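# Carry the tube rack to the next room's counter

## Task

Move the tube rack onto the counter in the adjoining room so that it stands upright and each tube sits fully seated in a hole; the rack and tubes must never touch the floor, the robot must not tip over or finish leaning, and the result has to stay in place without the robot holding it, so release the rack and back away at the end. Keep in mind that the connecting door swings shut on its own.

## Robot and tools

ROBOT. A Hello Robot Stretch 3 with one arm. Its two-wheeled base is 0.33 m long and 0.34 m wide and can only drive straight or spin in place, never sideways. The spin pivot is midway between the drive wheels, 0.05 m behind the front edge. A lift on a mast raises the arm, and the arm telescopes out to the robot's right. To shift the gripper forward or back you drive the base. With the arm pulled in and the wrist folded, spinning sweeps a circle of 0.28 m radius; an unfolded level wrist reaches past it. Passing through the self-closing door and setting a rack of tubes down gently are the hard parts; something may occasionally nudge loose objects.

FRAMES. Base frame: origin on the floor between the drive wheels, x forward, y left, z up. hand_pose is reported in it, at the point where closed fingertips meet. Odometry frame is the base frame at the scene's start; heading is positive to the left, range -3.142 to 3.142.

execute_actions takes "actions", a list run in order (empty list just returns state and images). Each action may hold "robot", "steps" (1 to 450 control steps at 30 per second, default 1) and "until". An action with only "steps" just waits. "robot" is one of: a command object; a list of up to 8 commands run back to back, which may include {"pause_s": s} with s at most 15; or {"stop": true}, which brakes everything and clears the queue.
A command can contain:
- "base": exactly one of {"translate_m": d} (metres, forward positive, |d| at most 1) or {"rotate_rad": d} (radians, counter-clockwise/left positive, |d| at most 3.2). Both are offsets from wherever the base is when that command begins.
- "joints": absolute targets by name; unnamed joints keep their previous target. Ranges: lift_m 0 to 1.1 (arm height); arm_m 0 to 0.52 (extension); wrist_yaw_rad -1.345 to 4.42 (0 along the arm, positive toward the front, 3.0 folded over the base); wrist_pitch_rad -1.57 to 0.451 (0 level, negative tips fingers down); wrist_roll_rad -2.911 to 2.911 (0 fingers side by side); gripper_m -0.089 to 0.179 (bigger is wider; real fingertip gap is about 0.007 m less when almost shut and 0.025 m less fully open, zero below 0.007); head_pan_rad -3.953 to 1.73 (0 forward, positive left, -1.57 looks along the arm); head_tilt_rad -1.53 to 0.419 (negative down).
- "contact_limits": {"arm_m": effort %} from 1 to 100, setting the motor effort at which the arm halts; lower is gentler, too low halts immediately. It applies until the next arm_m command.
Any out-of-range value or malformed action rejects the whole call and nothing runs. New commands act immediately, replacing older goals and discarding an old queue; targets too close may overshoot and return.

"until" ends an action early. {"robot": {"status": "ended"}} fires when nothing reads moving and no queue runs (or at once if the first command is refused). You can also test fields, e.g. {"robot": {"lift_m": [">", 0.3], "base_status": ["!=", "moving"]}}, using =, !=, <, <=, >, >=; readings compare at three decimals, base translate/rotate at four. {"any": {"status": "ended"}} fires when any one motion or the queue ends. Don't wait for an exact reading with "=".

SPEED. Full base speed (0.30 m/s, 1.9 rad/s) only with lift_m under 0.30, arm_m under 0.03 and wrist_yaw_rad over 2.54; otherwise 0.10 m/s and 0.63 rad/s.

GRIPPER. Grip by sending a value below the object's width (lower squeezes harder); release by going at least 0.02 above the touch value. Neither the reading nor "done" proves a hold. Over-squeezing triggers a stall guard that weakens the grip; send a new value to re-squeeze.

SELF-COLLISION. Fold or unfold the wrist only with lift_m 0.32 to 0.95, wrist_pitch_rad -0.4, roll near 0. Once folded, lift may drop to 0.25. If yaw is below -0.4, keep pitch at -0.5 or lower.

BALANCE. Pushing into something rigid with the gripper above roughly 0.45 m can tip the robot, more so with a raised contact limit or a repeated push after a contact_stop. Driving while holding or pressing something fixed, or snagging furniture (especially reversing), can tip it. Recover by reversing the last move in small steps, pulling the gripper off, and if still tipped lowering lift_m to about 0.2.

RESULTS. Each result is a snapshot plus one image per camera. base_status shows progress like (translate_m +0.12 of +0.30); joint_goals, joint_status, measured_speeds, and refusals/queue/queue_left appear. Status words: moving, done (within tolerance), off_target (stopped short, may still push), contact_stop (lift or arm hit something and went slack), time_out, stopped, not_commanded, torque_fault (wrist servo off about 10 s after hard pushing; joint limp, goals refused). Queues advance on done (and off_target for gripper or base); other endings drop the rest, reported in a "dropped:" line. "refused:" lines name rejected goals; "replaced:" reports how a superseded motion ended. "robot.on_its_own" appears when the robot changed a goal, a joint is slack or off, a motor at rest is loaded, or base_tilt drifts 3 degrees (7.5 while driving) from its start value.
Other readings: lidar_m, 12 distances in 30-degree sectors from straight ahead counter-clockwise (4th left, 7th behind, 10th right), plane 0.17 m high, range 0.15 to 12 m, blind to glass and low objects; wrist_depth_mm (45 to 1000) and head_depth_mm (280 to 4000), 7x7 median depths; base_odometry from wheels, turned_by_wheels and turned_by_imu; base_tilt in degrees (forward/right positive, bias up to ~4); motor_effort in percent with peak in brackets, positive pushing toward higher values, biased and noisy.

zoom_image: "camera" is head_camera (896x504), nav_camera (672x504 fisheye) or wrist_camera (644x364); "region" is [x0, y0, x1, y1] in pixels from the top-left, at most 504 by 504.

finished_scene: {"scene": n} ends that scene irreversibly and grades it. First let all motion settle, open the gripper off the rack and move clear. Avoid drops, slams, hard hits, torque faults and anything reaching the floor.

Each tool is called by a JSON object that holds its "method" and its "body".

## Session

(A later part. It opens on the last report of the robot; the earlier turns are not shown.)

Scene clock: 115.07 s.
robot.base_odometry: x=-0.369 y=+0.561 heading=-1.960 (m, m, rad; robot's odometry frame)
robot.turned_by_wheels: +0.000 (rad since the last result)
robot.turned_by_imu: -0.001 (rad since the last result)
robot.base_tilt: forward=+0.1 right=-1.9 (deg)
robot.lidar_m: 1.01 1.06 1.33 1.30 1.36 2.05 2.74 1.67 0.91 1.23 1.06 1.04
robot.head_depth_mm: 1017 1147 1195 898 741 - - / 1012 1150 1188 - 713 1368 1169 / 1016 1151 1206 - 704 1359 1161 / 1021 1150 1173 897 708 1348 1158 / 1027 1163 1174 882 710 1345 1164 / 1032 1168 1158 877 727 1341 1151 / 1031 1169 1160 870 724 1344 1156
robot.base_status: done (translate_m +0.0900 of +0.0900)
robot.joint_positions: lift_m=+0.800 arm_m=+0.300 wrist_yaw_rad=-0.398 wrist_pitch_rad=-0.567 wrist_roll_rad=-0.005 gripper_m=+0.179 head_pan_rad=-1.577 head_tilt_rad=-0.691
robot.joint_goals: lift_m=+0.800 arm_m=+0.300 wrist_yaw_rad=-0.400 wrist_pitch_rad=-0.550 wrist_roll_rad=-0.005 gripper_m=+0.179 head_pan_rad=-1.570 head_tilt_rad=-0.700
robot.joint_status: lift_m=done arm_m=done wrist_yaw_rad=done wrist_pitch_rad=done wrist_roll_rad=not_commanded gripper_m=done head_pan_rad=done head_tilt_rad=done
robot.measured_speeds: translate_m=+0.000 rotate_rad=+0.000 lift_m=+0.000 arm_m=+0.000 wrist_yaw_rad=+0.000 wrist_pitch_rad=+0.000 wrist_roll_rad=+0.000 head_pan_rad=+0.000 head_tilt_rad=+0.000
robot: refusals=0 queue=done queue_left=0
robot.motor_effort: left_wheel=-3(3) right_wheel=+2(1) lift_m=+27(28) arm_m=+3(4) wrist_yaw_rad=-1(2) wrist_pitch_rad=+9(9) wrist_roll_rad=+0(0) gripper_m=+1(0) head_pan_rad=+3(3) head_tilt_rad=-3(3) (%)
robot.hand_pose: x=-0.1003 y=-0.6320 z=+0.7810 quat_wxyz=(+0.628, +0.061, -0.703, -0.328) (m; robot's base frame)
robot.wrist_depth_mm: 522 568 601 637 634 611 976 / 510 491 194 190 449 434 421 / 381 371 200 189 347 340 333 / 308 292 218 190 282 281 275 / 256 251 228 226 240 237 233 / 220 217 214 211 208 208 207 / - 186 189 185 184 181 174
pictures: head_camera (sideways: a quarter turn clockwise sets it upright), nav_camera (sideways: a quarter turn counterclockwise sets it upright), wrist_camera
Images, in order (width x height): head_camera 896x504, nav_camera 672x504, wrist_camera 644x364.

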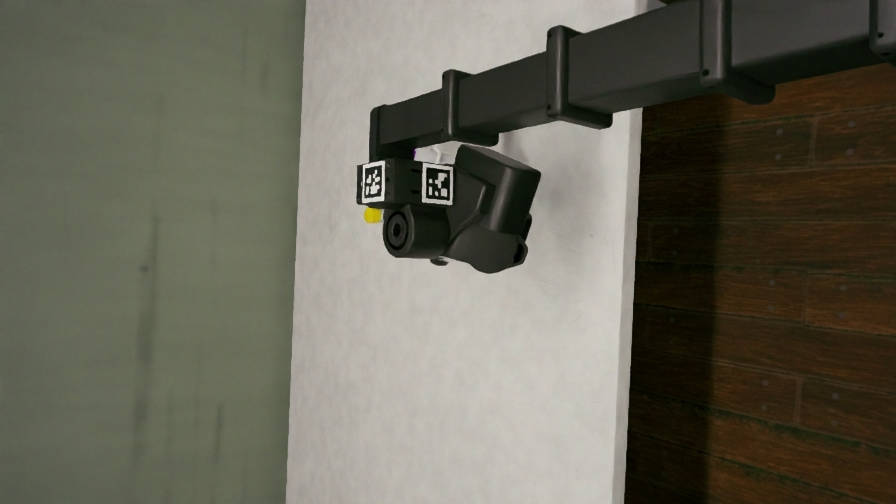

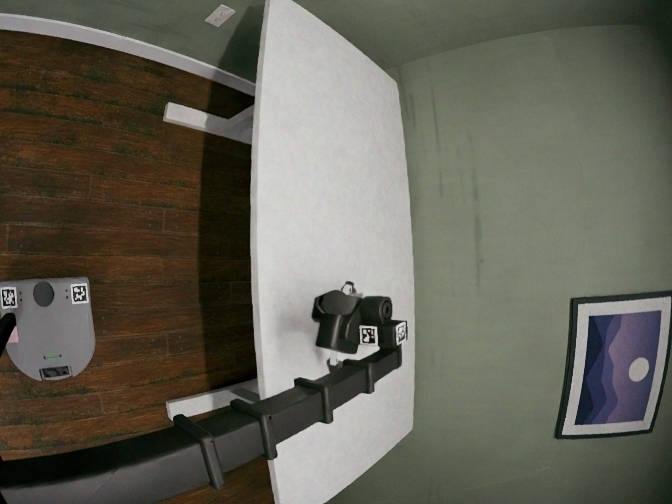

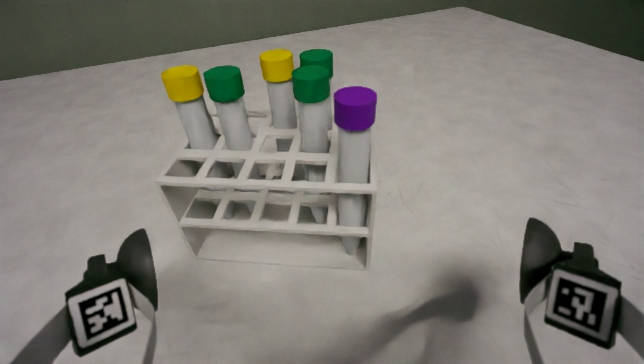

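{"method": "execute_actions", "body": {"actions": [{"robot":{"base":{"translate_m":0.015},"joints":{"arm_m":0.36,"lift_m":0.785}},"steps":300,"until":{"robot":{"status":"ended"}}}]}}

Scene clock: 122.37 s.
robot.base_odometry: x=-0.374 y=+0.548 heading=-1.960 (m, m, rad; robot's odometry frame)
robot.turned_by_wheels: +0.000 (rad since the last result)
robot.turned_by_imu: -0.001 (rad since the last result)
robot.base_tilt: forward=+0.2 right=-1.7 (deg)
robot.lidar_m: 1.00 1.05 1.33 1.29 1.36 2.04 2.76 1.66 0.91 1.23 1.05 1.02
robot.head_depth_mm: 1016 1140 1193 894 729 - - / 1014 1139 1188 964 - 1352 1159 / 1022 1149 1238 805 712 1362 1163 / 1024 1149 1170 853 710 1349 1158 / 1030 1161 1166 879 710 1348 1157 / 1029 1164 1156 877 728 1333 1150 / 1038 1166 1159 873 724 1335 1151
robot.base_status: done (translate_m +0.0150 of +0.0150)
robot.joint_positions: lift_m=+0.785 arm_m=+0.360 wrist_yaw_rad=-0.398 wrist_pitch_rad=-0.567 wrist_roll_rad=-0.005 gripper_m=+0.179 head_pan_rad=-1.577 head_tilt_rad=-0.691
robot.joint_goals: lift_m=+0.785 arm_m=+0.360 wrist_yaw_rad=-0.400 wrist_pitch_rad=-0.550 wrist_roll_rad=-0.005 gripper_m=+0.179 head_pan_rad=-1.570 head_tilt_rad=-0.700
robot.joint_status: lift_m=done arm_m=done wrist_yaw_rad=done wrist_pitch_rad=done wrist_roll_rad=not_commanded gripper_m=done head_pan_rad=done head_tilt_rad=done
robot.measured_speeds: translate_m=+0.000 rotate_rad=+0.000 lift_m=+0.000 arm_m=+0.000 wrist_yaw_rad=+0.000 wrist_pitch_rad=+0.000 wrist_roll_rad=+0.000 head_pan_rad=+0.000 head_tilt_rad=+0.000
robot: refusals=0 queue=done queue_left=0
robot.motor_effort: left_wheel=-4(6) right_wheel=+1(5) lift_m=+27(28) arm_m=+3(2) wrist_yaw_rad=-2(2) wrist_pitch_rad=+9(9) wrist_roll_rad=+0(0) gripper_m=+0(0) head_pan_rad=+4(4) head_tilt_rad=-4(3) (%)
robot.hand_pose: x=-0.1004 y=-0.6920 z=+0.7660 quat_wxyz=(+0.628, +0.061, -0.703, -0.328) (m; robot's base frame)
robot.wrist_depth_mm: 475 515 552 591 576 558 833 / 458 456 399 147 144 404 388 / 352 344 146 169 137 101 307 / 280 277 160 156 146 246 252 / 235 232 148 169 136 205 217 / 203 200 186 182 161 184 191 / - 172 173 172 169 168 162
pictures: head_camera (sideways: a quarter turn clockwise sets it upright), nav_camera (sideways: a quarter turn counterclockwise sets it upright), wrist_camera
Images, in order (width x height): head_camera 896x504, nav_camera 672x504, wrist_camera 644x364.

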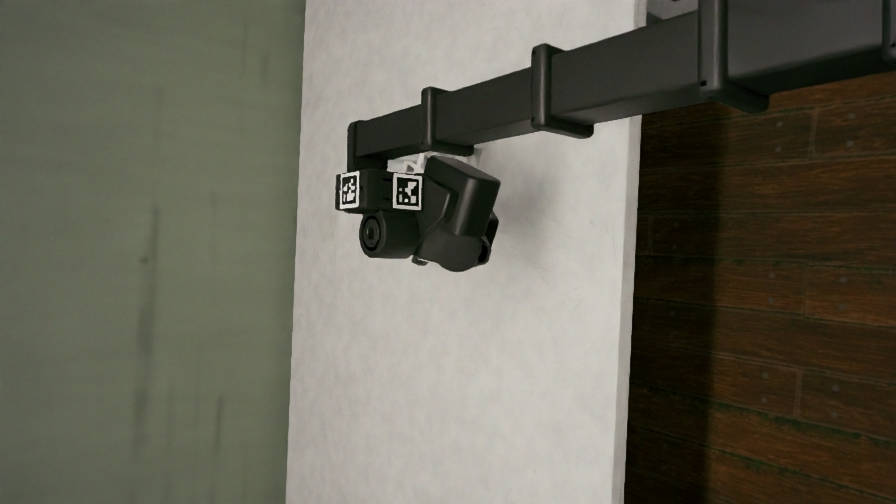

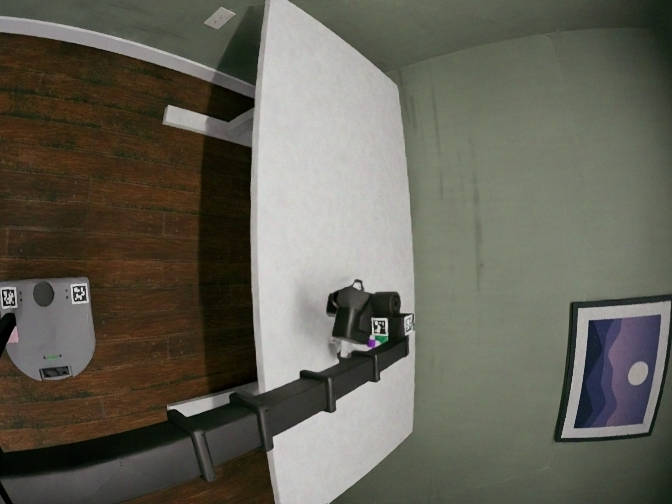

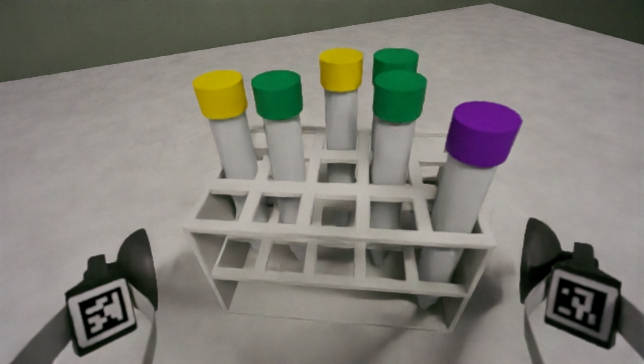

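{"method": "execute_actions", "body": {"actions": [{"robot":[{"base":{"translate_m":-0.012},"joints":{"arm_m":0.39,"lift_m":0.775}},{"joints":{"gripper_m":0.09}},{"pause_s":1},{"joints":{"lift_m":0.83}}],"steps":300,"until":{"robot":{"status":"ended"}}}]}}

Scene clock: 132.47 s.
robot.base_odometry: x=-0.370 y=+0.559 heading=-1.960 (m, m, rad; robot's odometry frame)
robot.turned_by_wheels: +0.000 (rad since the last result)
robot.turned_by_imu: -0.002 (rad since the last result)
robot.base_tilt: forward=+0.0 right=-1.6 (deg)
robot.lidar_m: 1.01 1.06 1.33 1.29 1.36 2.04 2.75 1.67 0.91 1.22 1.05 1.03
robot.head_depth_mm: 1009 1143 1194 927 - - - / 1007 1142 1234 - 693 1335 1170 / 1018 1152 1237 843 712 1361 1164 / 1024 1157 1230 854 710 1350 1161 / 1029 1159 1163 883 703 1347 1155 / 1027 1165 1157 877 725 1336 1150 / 1034 1173 1153 874 721 1341 1142
robot.base_status: done (translate_m -0.0120 of -0.0120)
robot.joint_positions: lift_m=+0.830 arm_m=+0.390 wrist_yaw_rad=-0.399 wrist_pitch_rad=-0.570 wrist_roll_rad=-0.005 gripper_m=+0.094 head_pan_rad=-1.577 head_tilt_rad=-0.691
robot.joint_goals: lift_m=+0.830 arm_m=+0.390 wrist_yaw_rad=-0.400 wrist_pitch_rad=-0.550 wrist_roll_rad=-0.005 gripper_m=+0.093 head_pan_rad=-1.570 head_tilt_rad=-0.700
robot.joint_status: lift_m=done arm_m=done wrist_yaw_rad=done wrist_pitch_rad=done wrist_roll_rad=not_commanded gripper_m=done head_pan_rad=done head_tilt_rad=done
robot.measured_speeds: translate_m=+0.000 rotate_rad=+0.000 lift_m=+0.000 arm_m=+0.000 wrist_yaw_rad=+0.000 wrist_pitch_rad=+0.000 wrist_roll_rad=+0.000 head_pan_rad=+0.000 head_tilt_rad=+0.000
robot: refusals=0 queue=done queue_left=0
robot.motor_effort: left_wheel=-3(8) right_wheel=+2(2) lift_m=+37(38) arm_m=+4(5) wrist_yaw_rad=+0(1) wrist_pitch_rad=+10(10) wrist_roll_rad=+0(0) gripper_m=-20(99) head_pan_rad=+4(3) head_tilt_rad=-4(4) (%)
robot.hand_pose: x=-0.1003 y=-0.7215 z=+0.8099 quat_wxyz=(+0.628, +0.062, -0.703, -0.329) (m; robot's base frame)
robot.wrist_depth_mm: 456 481 532 594 632 709 880 / 490 523 539 533 506 498 487 / 436 423 155 178 150 375 383 / 347 346 158 178 152 318 312 / 292 285 161 181 159 133 266 / 252 253 153 158 146 133 233 / 221 212 155 160 151 198 205
pictures: head_camera (sideways: a quarter turn clockwise sets it upright), nav_camera (sideways: a quarter turn counterclockwise sets it upright), wrist_camera
Images, in order (width x height): head_camera 896x504, nav_camera 672x504, wrist_camera 644x364.

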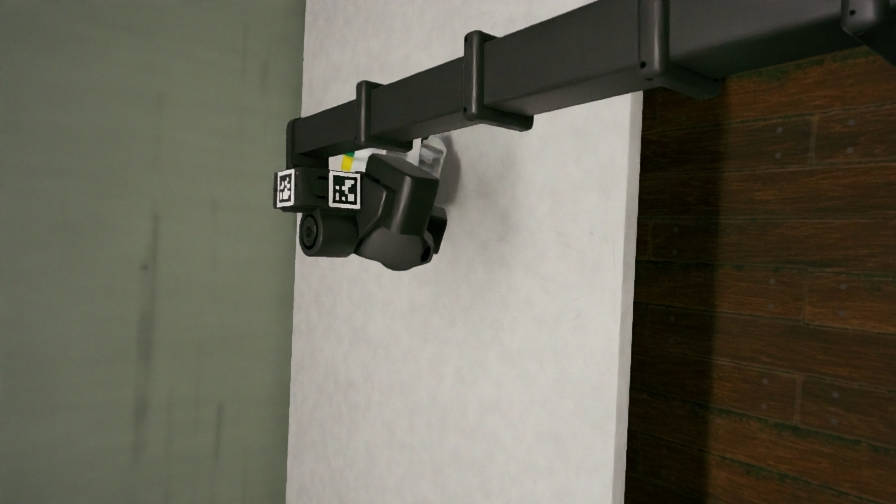

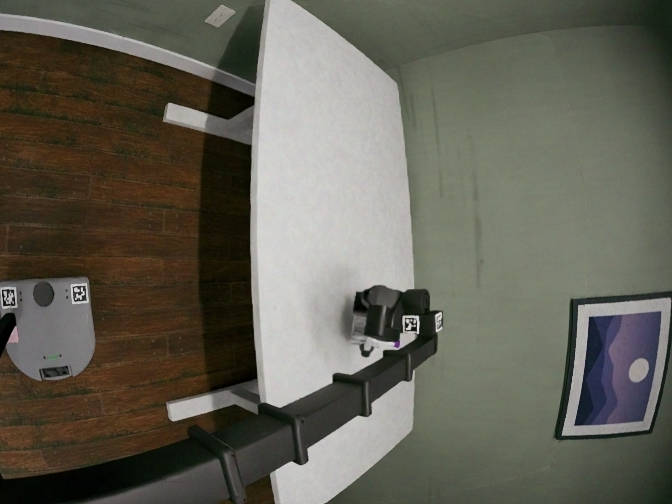

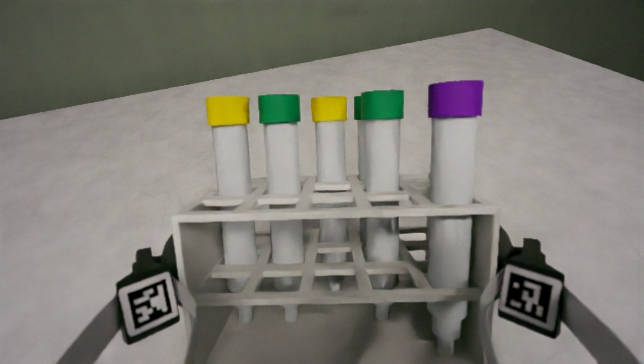

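{"method": "execute_actions", "body": {"actions": [{"robot":[{"joints":{"lift_m":0.775}},{"joints":{"wrist_yaw_rad":0.0,"arm_m":0.33}},{"joints":{"gripper_m":0.179}},{"joints":{"arm_m":0.25}},{"joints":{"wrist_pitch_rad":-0.2,"lift_m":0.70}}],"steps":400,"until":{"robot":{"status":"ended"}}}]}}

Scene clock: 154.13 s.
robot.base_odometry: x=-0.370 y=+0.559 heading=-1.960 (m, m, rad; robot's odometry frame)
robot.turned_by_wheels: +0.000 (rad since the last result)
robot.turned_by_imu: -0.002 (rad since the last result)
robot.base_tilt: forward=+0.0 right=-1.7 (deg)
robot.lidar_m: 1.01 1.06 1.33 1.30 1.36 2.04 2.75 1.67 0.90 1.22 1.06 1.04
robot.head_depth_mm: 1011 1140 1189 897 720 1321 1184 / 1013 1145 1187 892 740 - 1163 / 1019 1144 1190 891 - 1360 1163 / 1026 1152 1169 826 698 1351 1161 / 1024 1169 1165 896 708 1348 1152 / 1030 1165 1152 876 726 1343 1143 / 1035 1171 1157 875 722 1339 1151
robot.base_status: done (translate_m -0.0120 of -0.0120)
robot.joint_positions: lift_m=+0.700 arm_m=+0.250 wrist_yaw_rad=-0.002 wrist_pitch_rad=-0.221 wrist_roll_rad=-0.005 gripper_m=+0.179 head_pan_rad=-1.577 head_tilt_rad=-0.692
robot.joint_goals: lift_m=+0.700 arm_m=+0.250 wrist_yaw_rad=+0.000 wrist_pitch_rad=-0.200 wrist_roll_rad=-0.005 gripper_m=+0.179 head_pan_rad=-1.570 head_tilt_rad=-0.700
robot.joint_status: lift_m=done arm_m=done wrist_yaw_rad=done wrist_pitch_rad=done wrist_roll_rad=not_commanded gripper_m=done head_pan_rad=done head_tilt_rad=done
robot.measured_speeds: translate_m=+0.000 rotate_rad=+0.000 lift_m=+0.000 arm_m=+0.000 wrist_yaw_rad=+0.000 wrist_pitch_rad=+0.000 wrist_roll_rad=+0.000 head_pan_rad=+0.000 head_tilt_rad=+0.000
robot: refusals=0 queue=done queue_left=0
robot.motor_effort: left_wheel=-3(3) right_wheel=+2(2) lift_m=+27(37) arm_m=-4(5) wrist_yaw_rad=+1(4) wrist_pitch_rad=+11(10) wrist_roll_rad=+0(0) gripper_m=+0(86) head_pan_rad=+4(4) head_tilt_rad=-4(5) (%)
robot.hand_pose: x=-0.0219 y=-0.6400 z=+0.7593 quat_wxyz=(+0.705, +0.078, -0.701, -0.079) (m; robot's base frame)
robot.wrist_depth_mm: 676 656 653 653 630 631 621 / 705 695 684 204 173 678 662 / 716 689 493 206 182 546 514 / 390 374 195 195 168 333 320 / 263 261 214 206 182 239 234 / 203 198 189 188 184 185 189 / - 155 159 156 154 153 142
pictures: head_camera (sideways: a quarter turn clockwise sets it upright), nav_camera (sideways: a quarter turn counterclockwise sets it upright), wrist_camera
Images, in order (width x height): head_camera 896x504, nav_camera 672x504, wrist_camera 644x364.

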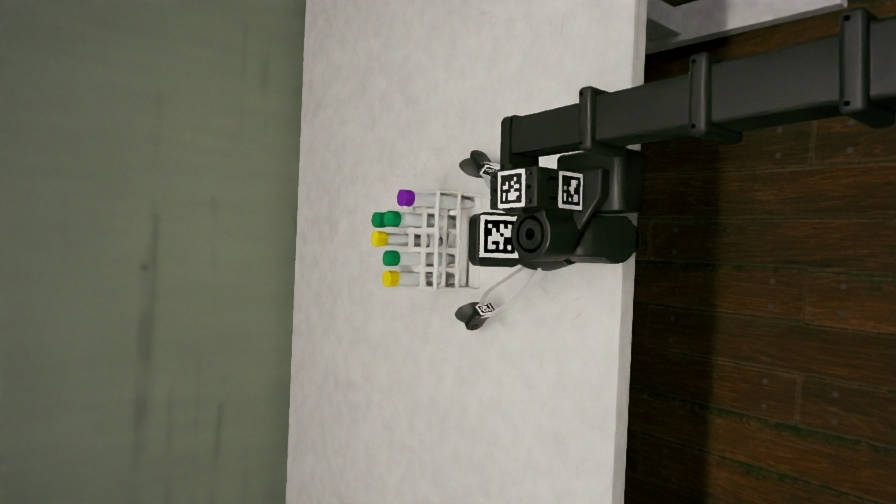

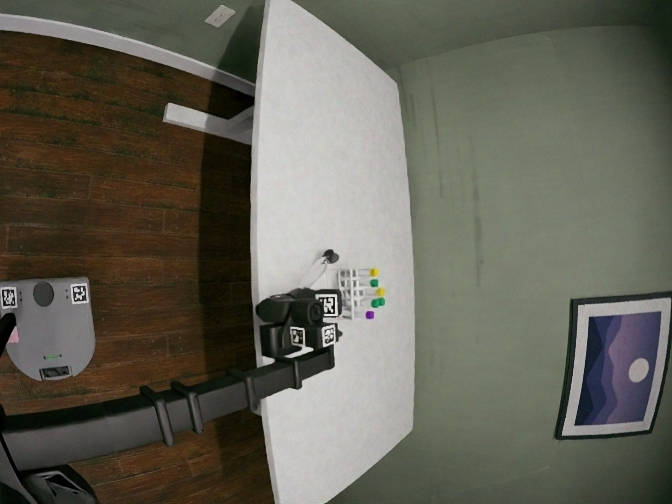

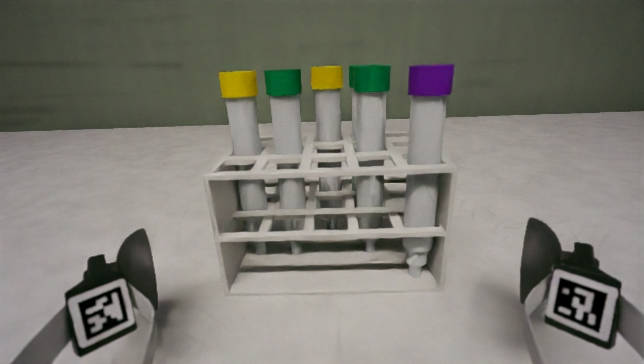

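{"method": "execute_actions", "body": {"actions": [{"robot":[{"joints":{"arm_m":0.325}},{"joints":{"gripper_m":0.08}},{"pause_s":1},{"joints":{"lift_m":0.76}}],"steps":300,"until":{"robot":{"status":"ended"}}}]}}

Scene clock: 163.93 s.
robot.base_odometry: x=-0.370 y=+0.559 heading=-1.960 (m, m, rad; robot's odometry frame)
robot.turned_by_wheels: +0.000 (rad since the last result)
robot.turned_by_imu: -0.002 (rad since the last result)
robot.base_tilt: forward=+0.0 right=-1.7 (deg)
robot.lidar_m: 1.01 1.06 1.33 1.29 1.36 2.05 2.75 1.67 0.91 1.23 1.06 1.04
robot.head_depth_mm: 1012 1139 1202 902 737 1319 - / 1014 1145 1185 923 - 1338 1146 / 1018 1152 1173 - 703 1355 1161 / 1024 1160 1171 824 708 1346 1161 / 1027 1157 1171 882 705 1350 1159 / 1031 1166 1159 874 727 1344 1147 / 1037 1174 1151 874 723 1338 1152
robot.base_status: done (translate_m -0.0120 of -0.0120)
robot.joint_positions: lift_m=+0.760 arm_m=+0.325 wrist_yaw_rad=-0.002 wrist_pitch_rad=-0.225 wrist_roll_rad=-0.005 gripper_m=+0.091 head_pan_rad=-1.577 head_tilt_rad=-0.692
robot.joint_goals: lift_m=+0.760 arm_m=+0.325 wrist_yaw_rad=+0.000 wrist_pitch_rad=-0.200 wrist_roll_rad=-0.005 gripper_m=+0.090 head_pan_rad=-1.570 head_tilt_rad=-0.700
robot.joint_status: lift_m=done arm_m=done wrist_yaw_rad=done wrist_pitch_rad=done wrist_roll_rad=not_commanded gripper_m=done head_pan_rad=done head_tilt_rad=done
robot.measured_speeds: translate_m=+0.000 rotate_rad=+0.000 lift_m=+0.000 arm_m=+0.000 wrist_yaw_rad=+0.000 wrist_pitch_rad=+0.000 wrist_roll_rad=+0.000 head_pan_rad=+0.000 head_tilt_rad=+0.000
robot: refusals=0 queue=done queue_left=0
robot.on_its_own: gripper_m is held at +0.090, not at your +0.080, by its stall guard, which is still easing
robot.motor_effort: left_wheel=-3(4) right_wheel=+2(2) lift_m=+36(38) arm_m=+3(3) wrist_yaw_rad=+1(2) wrist_pitch_rad=+13(13) wrist_roll_rad=+0(0) gripper_m=-22(100) head_pan_rad=+4(3) head_tilt_rad=-3(4) (%)
robot.hand_pose: x=-0.0219 y=-0.7141 z=+0.8178 quat_wxyz=(+0.705, +0.079, -0.701, -0.080) (m; robot's base frame)
robot.wrist_depth_mm: 609 599 590 579 565 573 565 / 648 633 609 611 594 593 606 / 681 665 152 172 146 620 624 / 560 541 154 153 141 437 456 / 381 375 158 168 156 132 337 / 292 288 150 150 133 127 265 / 243 224 152 154 145 204 215
pictures: head_camera (sideways: a quarter turn clockwise sets it upright), nav_camera (sideways: a quarter turn counterclockwise sets it upright), wrist_camera
Images, in order (width x height): head_camera 896x504, nav_camera 672x504, wrist_camera 644x364.

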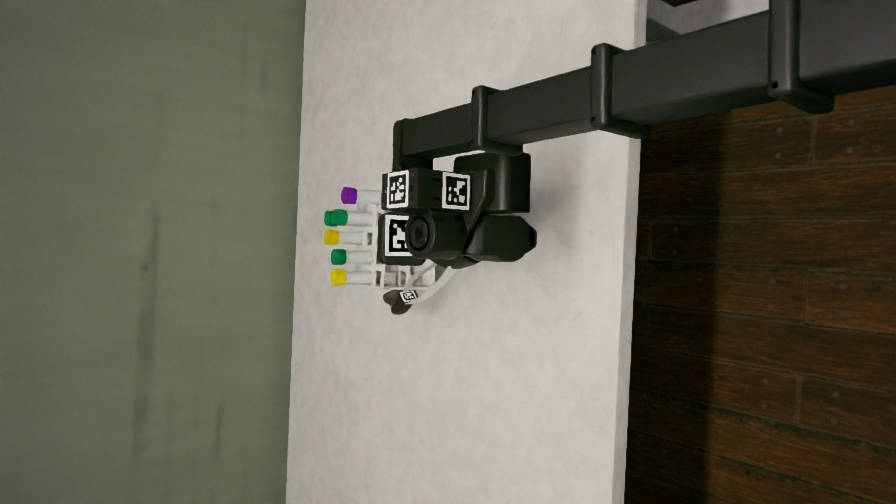

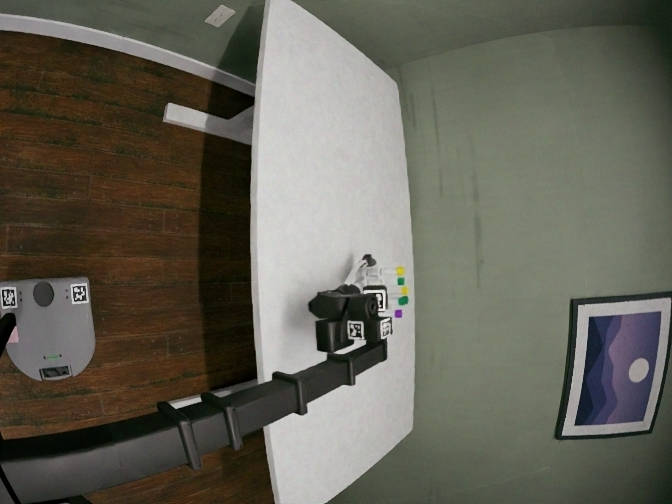

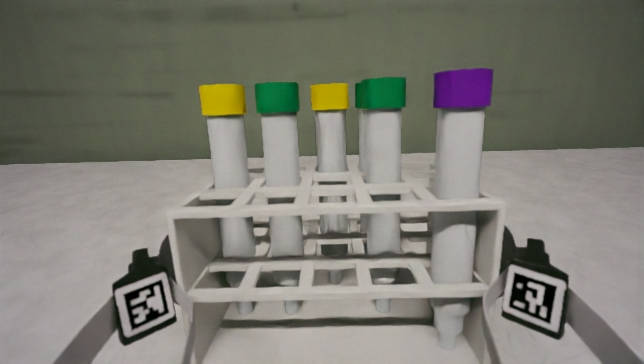

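{"method": "execute_actions", "body": {"actions": [{"robot":[{"joints":{"wrist_pitch_rad":-0.05,"lift_m":0.8}},{"joints":{"arm_m":0.0,"head_pan_rad":1.57,"head_tilt_rad":-0.4}}],"steps":400,"until":{"robot":{"status":"ended"}}}]}}

Scene clock: 178.97 s.
robot.base_odometry: x=-0.370 y=+0.559 heading=-1.960 (m, m, rad; robot's odometry frame)
robot.turned_by_wheels: +0.000 (rad since the last result)
robot.turned_by_imu: -0.002 (rad since the last result)
robot.base_tilt: forward=+0.1 right=-1.8 (deg)
robot.lidar_m: 1.01 1.06 1.33 1.29 1.36 2.05 2.75 1.66 0.91 1.23 1.06 1.04
robot.head_depth_mm: 1069 1151 1250 1372 1493 1615 1369 / 1076 1159 1252 1369 1513 1631 1364 / 1079 1162 1259 1378 1515 1632 1351 / 1078 1161 1265 1379 1524 1616 1348 / 1082 1169 1271 1382 1522 1616 1346 / 1081 1171 1277 1394 1533 1625 1342 / 1086 1174 1274 1391 1544 1638 1339
robot.base_status: done (translate_m -0.0120 of -0.0120)
robot.joint_positions: lift_m=+0.800 arm_m=+0.000 wrist_yaw_rad=-0.001 wrist_pitch_rad=-0.082 wrist_roll_rad=-0.005 gripper_m=+0.094 head_pan_rad=+1.563 head_tilt_rad=-0.409
robot.joint_goals: lift_m=+0.800 arm_m=+0.000 wrist_yaw_rad=+0.000 wrist_pitch_rad=-0.050 wrist_roll_rad=-0.005 gripper_m=+0.093 head_pan_rad=+1.570 head_tilt_rad=-0.400
robot.joint_status: lift_m=done arm_m=done wrist_yaw_rad=done wrist_pitch_rad=done wrist_roll_rad=not_commanded gripper_m=done head_pan_rad=done head_tilt_rad=done
robot.measured_speeds: translate_m=+0.000 rotate_rad=+0.000 lift_m=+0.000 arm_m=+0.000 wrist_yaw_rad=+0.000 wrist_pitch_rad=+0.000 wrist_roll_rad=+0.000 head_pan_rad=+0.000 head_tilt_rad=+0.000
robot: refusals=0 queue=done queue_left=0
robot.on_its_own: gripper_m is held at +0.093, not at your +0.080, by its stall guard, which is not easing now
robot.motor_effort: left_wheel=-4(3) right_wheel=+2(2) lift_m=+36(38) arm_m=-5(5) wrist_yaw_rad=+1(1) wrist_pitch_rad=+16(17) wrist_roll_rad=+0(0) gripper_m=-20(22) head_pan_rad=+5(54) head_tilt_rad=+3(24) (%)
robot.hand_pose: x=-0.0217 y=-0.3987 z=+0.8934 quat_wxyz=(+0.708, +0.029, -0.704, -0.030) (m; robot's base frame)
robot.wrist_depth_mm: 936 925 900 855 860 851 839 / 961 930 917 915 910 889 873 / - 995 154 176 150 912 926 / - - 156 155 143 970 949 / 677 638 159 183 157 133 567 / 471 464 153 150 134 129 414 / 367 332 153 155 146 303 325
pictures: head_camera (sideways: a quarter turn clockwise sets it upright), nav_camera (sideways: a quarter turn counterclockwise sets it upright), wrist_camera
Images, in order (width x height): head_camera 896x504, nav_camera 672x504, wrist_camera 644x364.

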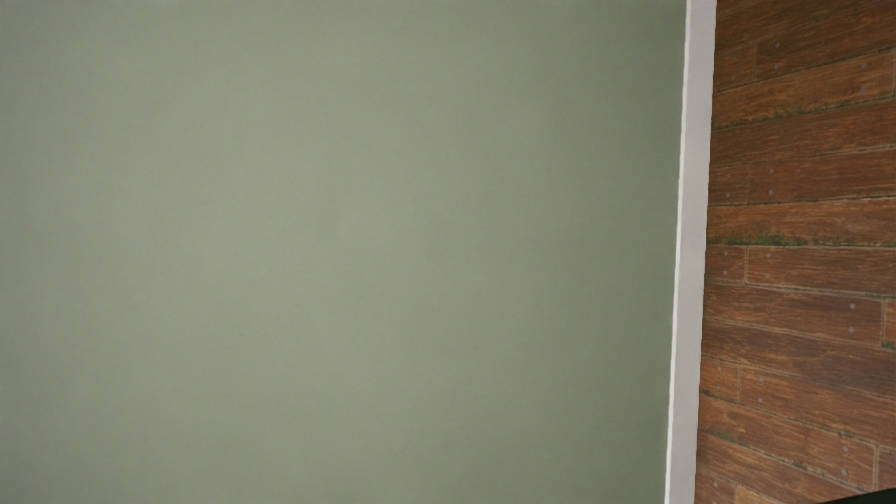

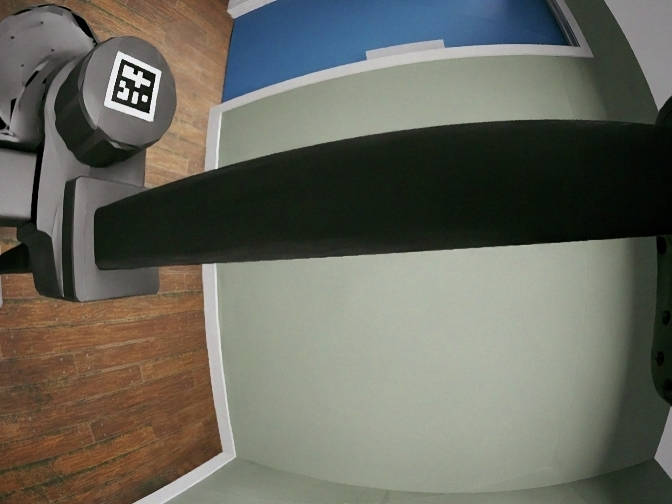

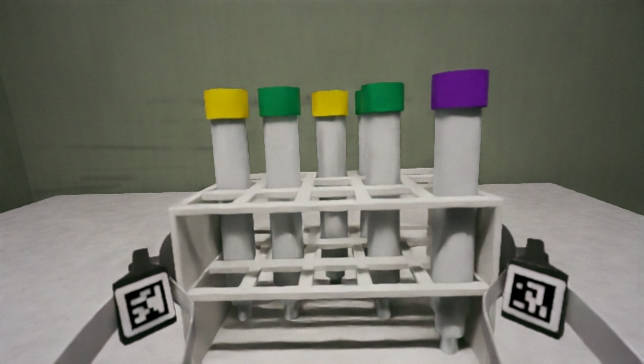

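{"method": "execute_actions", "body": {"actions": [{"robot":{"base":{"translate_m":-1.0},"joints":{"wrist_yaw_rad":1.57,"head_pan_rad":1.7,"head_tilt_rad":-0.5}},"steps":450,"until":{"robot":{"status":"ended"}}}]}}

Scene clock: 206.93 s.
robot.base_odometry: x=+0.009 y=+1.484 heading=-1.960 (m, m, rad; robot's odometry frame)
robot.turned_by_wheels: +0.000 (rad since the last result)
robot.turned_by_imu: -0.001 (rad since the last result)
robot.base_tilt: forward=+0.2 right=-1.7 (deg)
robot.lidar_m: 2.01 1.82 1.37 1.33 1.49 1.80 1.76 1.61 1.21 1.18 0.87 1.76
robot.head_depth_mm: 1068 1162 1279 1411 1587 1567 1285 / 1081 1180 1299 1442 1627 1560 1277 / 1168 1267 1377 1513 1664 1556 1287 / 1197 1309 1436 1603 1776 1554 1286 / 1216 1328 1483 1651 1829 1546 1298 / 1239 1358 1508 1682 1844 1545 1328 / 1257 1375 1502 - - - -
robot.base_status: done (translate_m -1.0000 of -1.0000)
robot.joint_positions: lift_m=+0.800 arm_m=+0.000 wrist_yaw_rad=+1.567 wrist_pitch_rad=-0.082 wrist_roll_rad=-0.005 gripper_m=+0.094 head_pan_rad=+1.693 head_tilt_rad=-0.494
robot.joint_goals: lift_m=+0.800 arm_m=+0.000 wrist_yaw_rad=+1.570 wrist_pitch_rad=-0.050 wrist_roll_rad=-0.005 gripper_m=+0.093 head_pan_rad=+1.700 head_tilt_rad=-0.500
robot.joint_status: lift_m=done arm_m=done wrist_yaw_rad=done wrist_pitch_rad=done wrist_roll_rad=not_commanded gripper_m=done head_pan_rad=done head_tilt_rad=done
robot.measured_speeds: translate_m=+0.000 rotate_rad=+0.000 lift_m=+0.000 arm_m=+0.000 wrist_yaw_rad=+0.000 wrist_pitch_rad=+0.000 wrist_roll_rad=+0.000 head_pan_rad=+0.000 head_tilt_rad=+0.000
robot: refusals=0 queue=done queue_left=0
robot.on_its_own: gripper_m is held at +0.093, not at your +0.080, by its stall guard, which is not easing now
robot.motor_effort: left_wheel=-3(9) right_wheel=+2(4) lift_m=+36(37) arm_m=-4(5) wrist_yaw_rad=+2(4) wrist_pitch_rad=+16(16) wrist_roll_rad=+0(0) gripper_m=-21(21) head_pan_rad=+5(23) head_tilt_rad=-2(12) (%)
robot.hand_pose: x=+0.2320 y=-0.1461 z=+0.8934 quat_wxyz=(+0.523, +0.518, -0.478, +0.479) (m; robot's base frame)
robot.wrist_depth_mm: - - - - - - - / - - - - - - - / - - 154 176 150 - - / - - 154 155 143 903 928 / - - 159 183 158 133 565 / - - 152 149 133 131 414 / - - 153 156 146 - 340
pictures: head_camera (sideways: a quarter turn clockwise sets it upright), nav_camera (sideways: a quarter turn counterclockwise sets it upright), wrist_camera
Images, in order (width x height): head_camera 896x504, nav_camera 672x504, wrist_camera 644x364.

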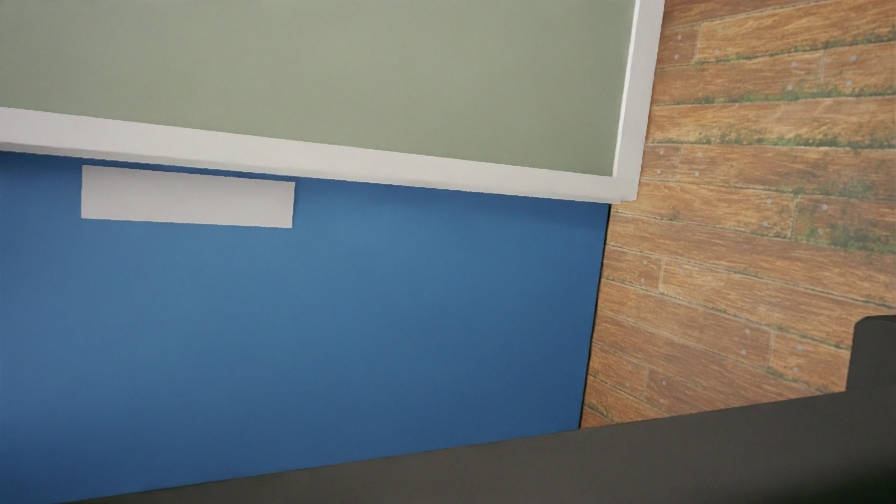

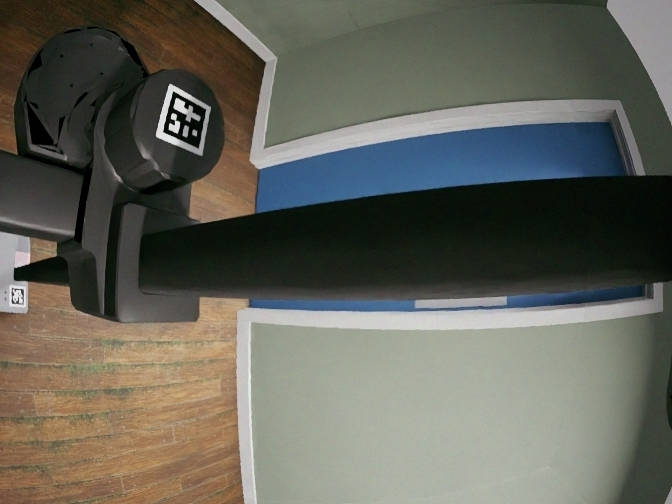

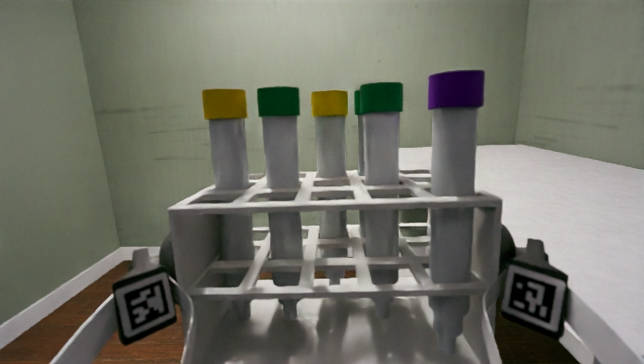

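{"method": "execute_actions", "body": {"actions": [{"robot":[{"base":{"translate_m":-0.6},"joints":{"wrist_yaw_rad":-0.2,"head_pan_rad":0,"head_tilt_rad":-0.6}},{"base":{"rotate_rad":1.57}},{"base":{"translate_m":0.5}}],"steps":450,"until":{"robot":{"status":"ended"}}},{"steps":200,"until":{"robot":{"status":"ended"}}}]}}

Scene clock: 245.20 s.
robot.base_odometry: x=+0.699 y=+1.849 heading=-0.390 (m, m, rad; robot's odometry frame)
robot.turned_by_wheels: +1.570 (rad since the last result)
robot.turned_by_imu: +1.581 (rad since the last result)
robot.base_tilt: forward=+0.2 right=-1.7 (deg)
robot.lidar_m: 0.94 0.90 1.16 1.13 1.19 1.68 1.65 1.63 2.46 2.63 1.18 0.97
robot.head_depth_mm: 759 843 941 1079 1250 1409 1219 / 760 845 947 1079 1260 1412 1214 / 766 849 957 1089 1268 1405 1218 / 770 856 961 1097 1278 1417 1210 / 773 859 974 1106 1292 1436 1206 / 778 865 956 1068 1223 1357 1202 / 721 794 877 1023 1199 1368 1195
robot.base_status: done (translate_m +0.5000 of +0.5000)
robot.joint_positions: lift_m=+0.800 arm_m=+0.000 wrist_yaw_rad=-0.198 wrist_pitch_rad=-0.082 wrist_roll_rad=-0.005 gripper_m=+0.094 head_pan_rad=+0.007 head_tilt_rad=-0.593
robot.joint_goals: lift_m=+0.800 arm_m=+0.000 wrist_yaw_rad=-0.200 wrist_pitch_rad=-0.050 wrist_roll_rad=-0.005 gripper_m=+0.093 head_pan_rad=+0.000 head_tilt_rad=-0.600
robot.joint_status: lift_m=done arm_m=done wrist_yaw_rad=done wrist_pitch_rad=done wrist_roll_rad=not_commanded gripper_m=done head_pan_rad=done head_tilt_rad=done
robot.measured_speeds: translate_m=+0.000 rotate_rad=+0.000 lift_m=+0.000 arm_m=+0.000 wrist_yaw_rad=+0.000 wrist_pitch_rad=+0.000 wrist_roll_rad=+0.000 head_pan_rad=+0.000 head_tilt_rad=+0.000
robot: refusals=0 queue=done queue_left=0
robot.on_its_own: gripper_m is held at +0.093, not at your +0.080, by its stall guard, which is not easing now
robot.motor_effort: left_wheel=-3(9) right_wheel=+2(4) lift_m=+37(36) arm_m=-4(4) wrist_yaw_rad=-2(3) wrist_pitch_rad=+16(16) wrist_roll_rad=+0(0) gripper_m=-21(21) head_pan_rad=-4(57) head_tilt_rad=-3(14) (%)
robot.hand_pose: x=-0.0714 y=-0.3937 z=+0.8934 quat_wxyz=(+0.702, -0.040, -0.704, -0.099) (m; robot's base frame)
robot.wrist_depth_mm: - - - - - - - / - - - - - - - / - - 154 177 149 - - / - - 155 155 143 - - / - - 160 183 157 133 - / - - 153 150 134 131 - / - - 154 155 146 - -
pictures: head_camera (sideways: a quarter turn clockwise sets it upright), nav_camera (sideways: a quarter turn counterclockwise sets it upright), wrist_camera
Images, in order (width x height): head_camera 896x504, nav_camera 672x504, wrist_camera 644x364.

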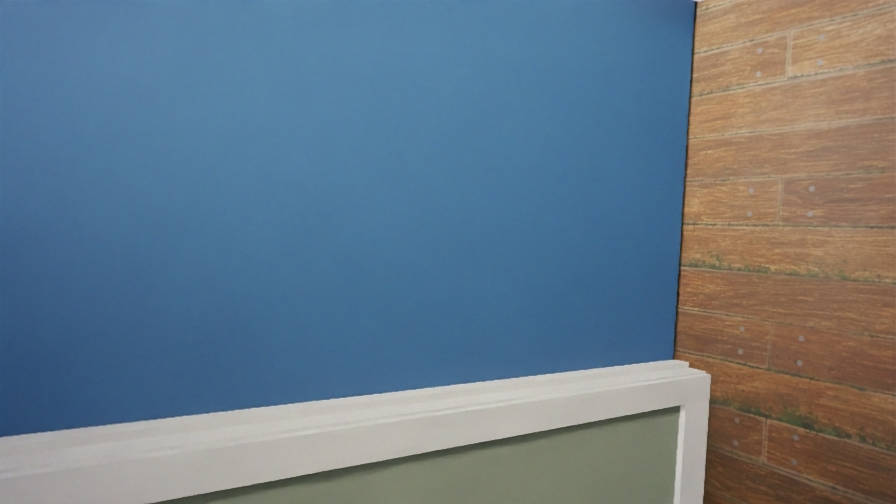

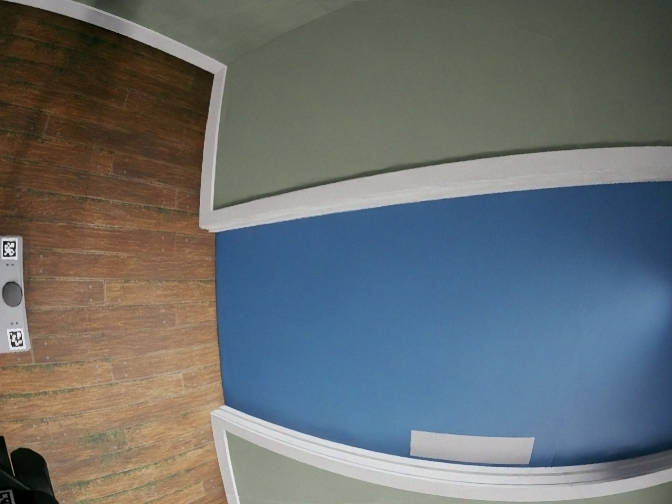

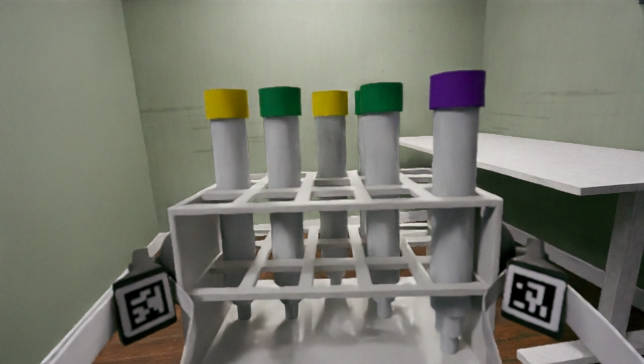

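{"method": "execute_actions", "body": {"actions": [{"robot":[{"base":{"rotate_rad":-0.16}},{"base":{"translate_m":0.4}},{"base":{"rotate_rad":0.16},"joints":{"head_tilt_rad":-1.0}},{"base":{"translate_m":0.25}}],"steps":450,"until":{"robot":{"status":"ended"}}}]}}

Scene clock: 276.70 s.
robot.base_odometry: x=+1.272 y=+1.545 heading=-0.390 (m, m, rad; robot's odometry frame)
robot.turned_by_wheels: +0.000 (rad since the last result)
robot.turned_by_imu: -0.005 (rad since the last result)
robot.base_tilt: forward=+0.1 right=-1.8 (deg)
robot.lidar_m: 0.30 0.32 0.39 1.04 1.22 1.73 2.30 2.13 2.67 0.75 0.41 0.31
robot.head_depth_mm: - 297 352 460 663 1160 1096 / - 296 356 466 676 1157 1095 / - 298 359 472 689 1158 1108 / - 300 363 479 703 1167 1111 / - 303 366 485 715 1167 1105 / - 304 370 492 731 1168 1091 / - 303 373 497 743 1041 1083
robot.base_status: done (translate_m +0.2500 of +0.2500)
robot.joint_positions: lift_m=+0.800 arm_m=+0.000 wrist_yaw_rad=-0.199 wrist_pitch_rad=-0.082 wrist_roll_rad=-0.005 gripper_m=+0.094 head_pan_rad=+0.007 head_tilt_rad=-0.988
robot.joint_goals: lift_m=+0.800 arm_m=+0.000 wrist_yaw_rad=-0.200 wrist_pitch_rad=-0.050 wrist_roll_rad=-0.005 gripper_m=+0.093 head_pan_rad=+0.000 head_tilt_rad=-1.000
robot.joint_status: lift_m=done arm_m=done wrist_yaw_rad=done wrist_pitch_rad=done wrist_roll_rad=not_commanded gripper_m=done head_pan_rad=done head_tilt_rad=done
robot.measured_speeds: translate_m=+0.000 rotate_rad=+0.000 lift_m=+0.000 arm_m=+0.000 wrist_yaw_rad=+0.000 wrist_pitch_rad=+0.000 wrist_roll_rad=+0.000 head_pan_rad=+0.000 head_tilt_rad=+0.000
robot: refusals=0 queue=done queue_left=0
robot.on_its_own: gripper_m is held at +0.093, not at your +0.080, by its stall guard, which is not easing now
robot.motor_effort: left_wheel=-4(8) right_wheel=+2(5) lift_m=+36(36) arm_m=-4(4) wrist_yaw_rad=-1(1) wrist_pitch_rad=+16(16) wrist_roll_rad=+0(0) gripper_m=-21(21) head_pan_rad=-5(5) head_tilt_rad=-4(26) (%)
robot.hand_pose: x=-0.0714 y=-0.3936 z=+0.8934 quat_wxyz=(+0.702, -0.041, -0.704, -0.099) (m; robot's base frame)
robot.wrist_depth_mm: 384 639 - - - - - / 376 632 - - - - - / 371 612 155 175 149 - - / 364 597 156 155 143 - - / 368 530 161 183 158 133 - / 347 438 152 150 135 131 - / 319 589 153 155 146 - -
pictures: head_camera (sideways: a quarter turn clockwise sets it upright), nav_camera (sideways: a quarter turn counterclockwise sets it upright), wrist_camera
Images, in order (width x height): head_camera 896x504, nav_camera 672x504, wrist_camera 644x364.

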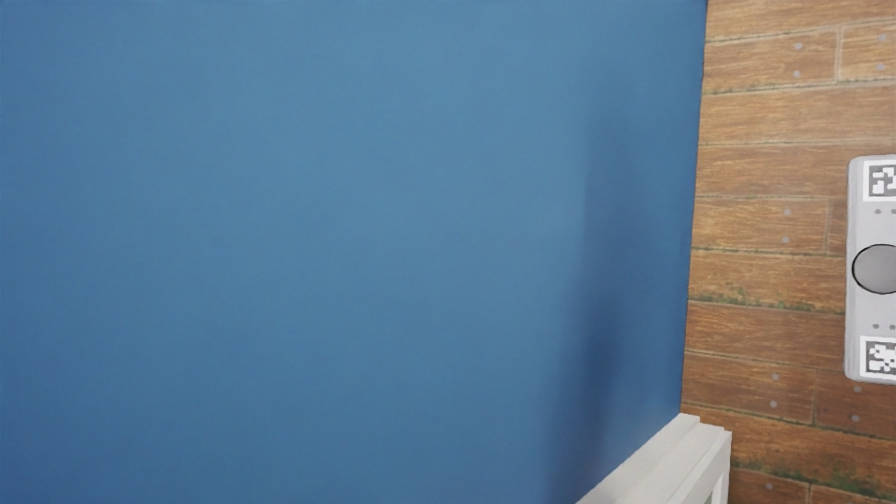

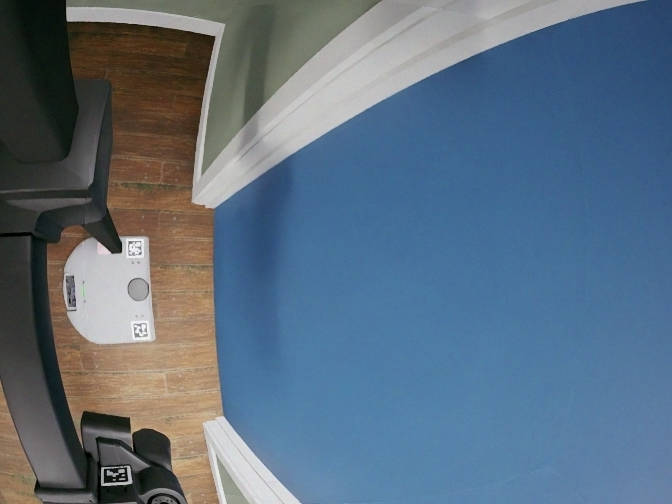

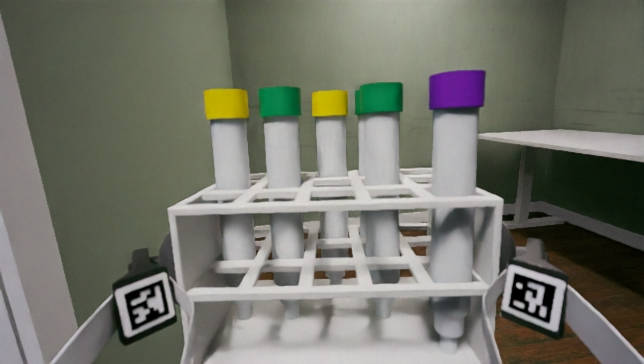

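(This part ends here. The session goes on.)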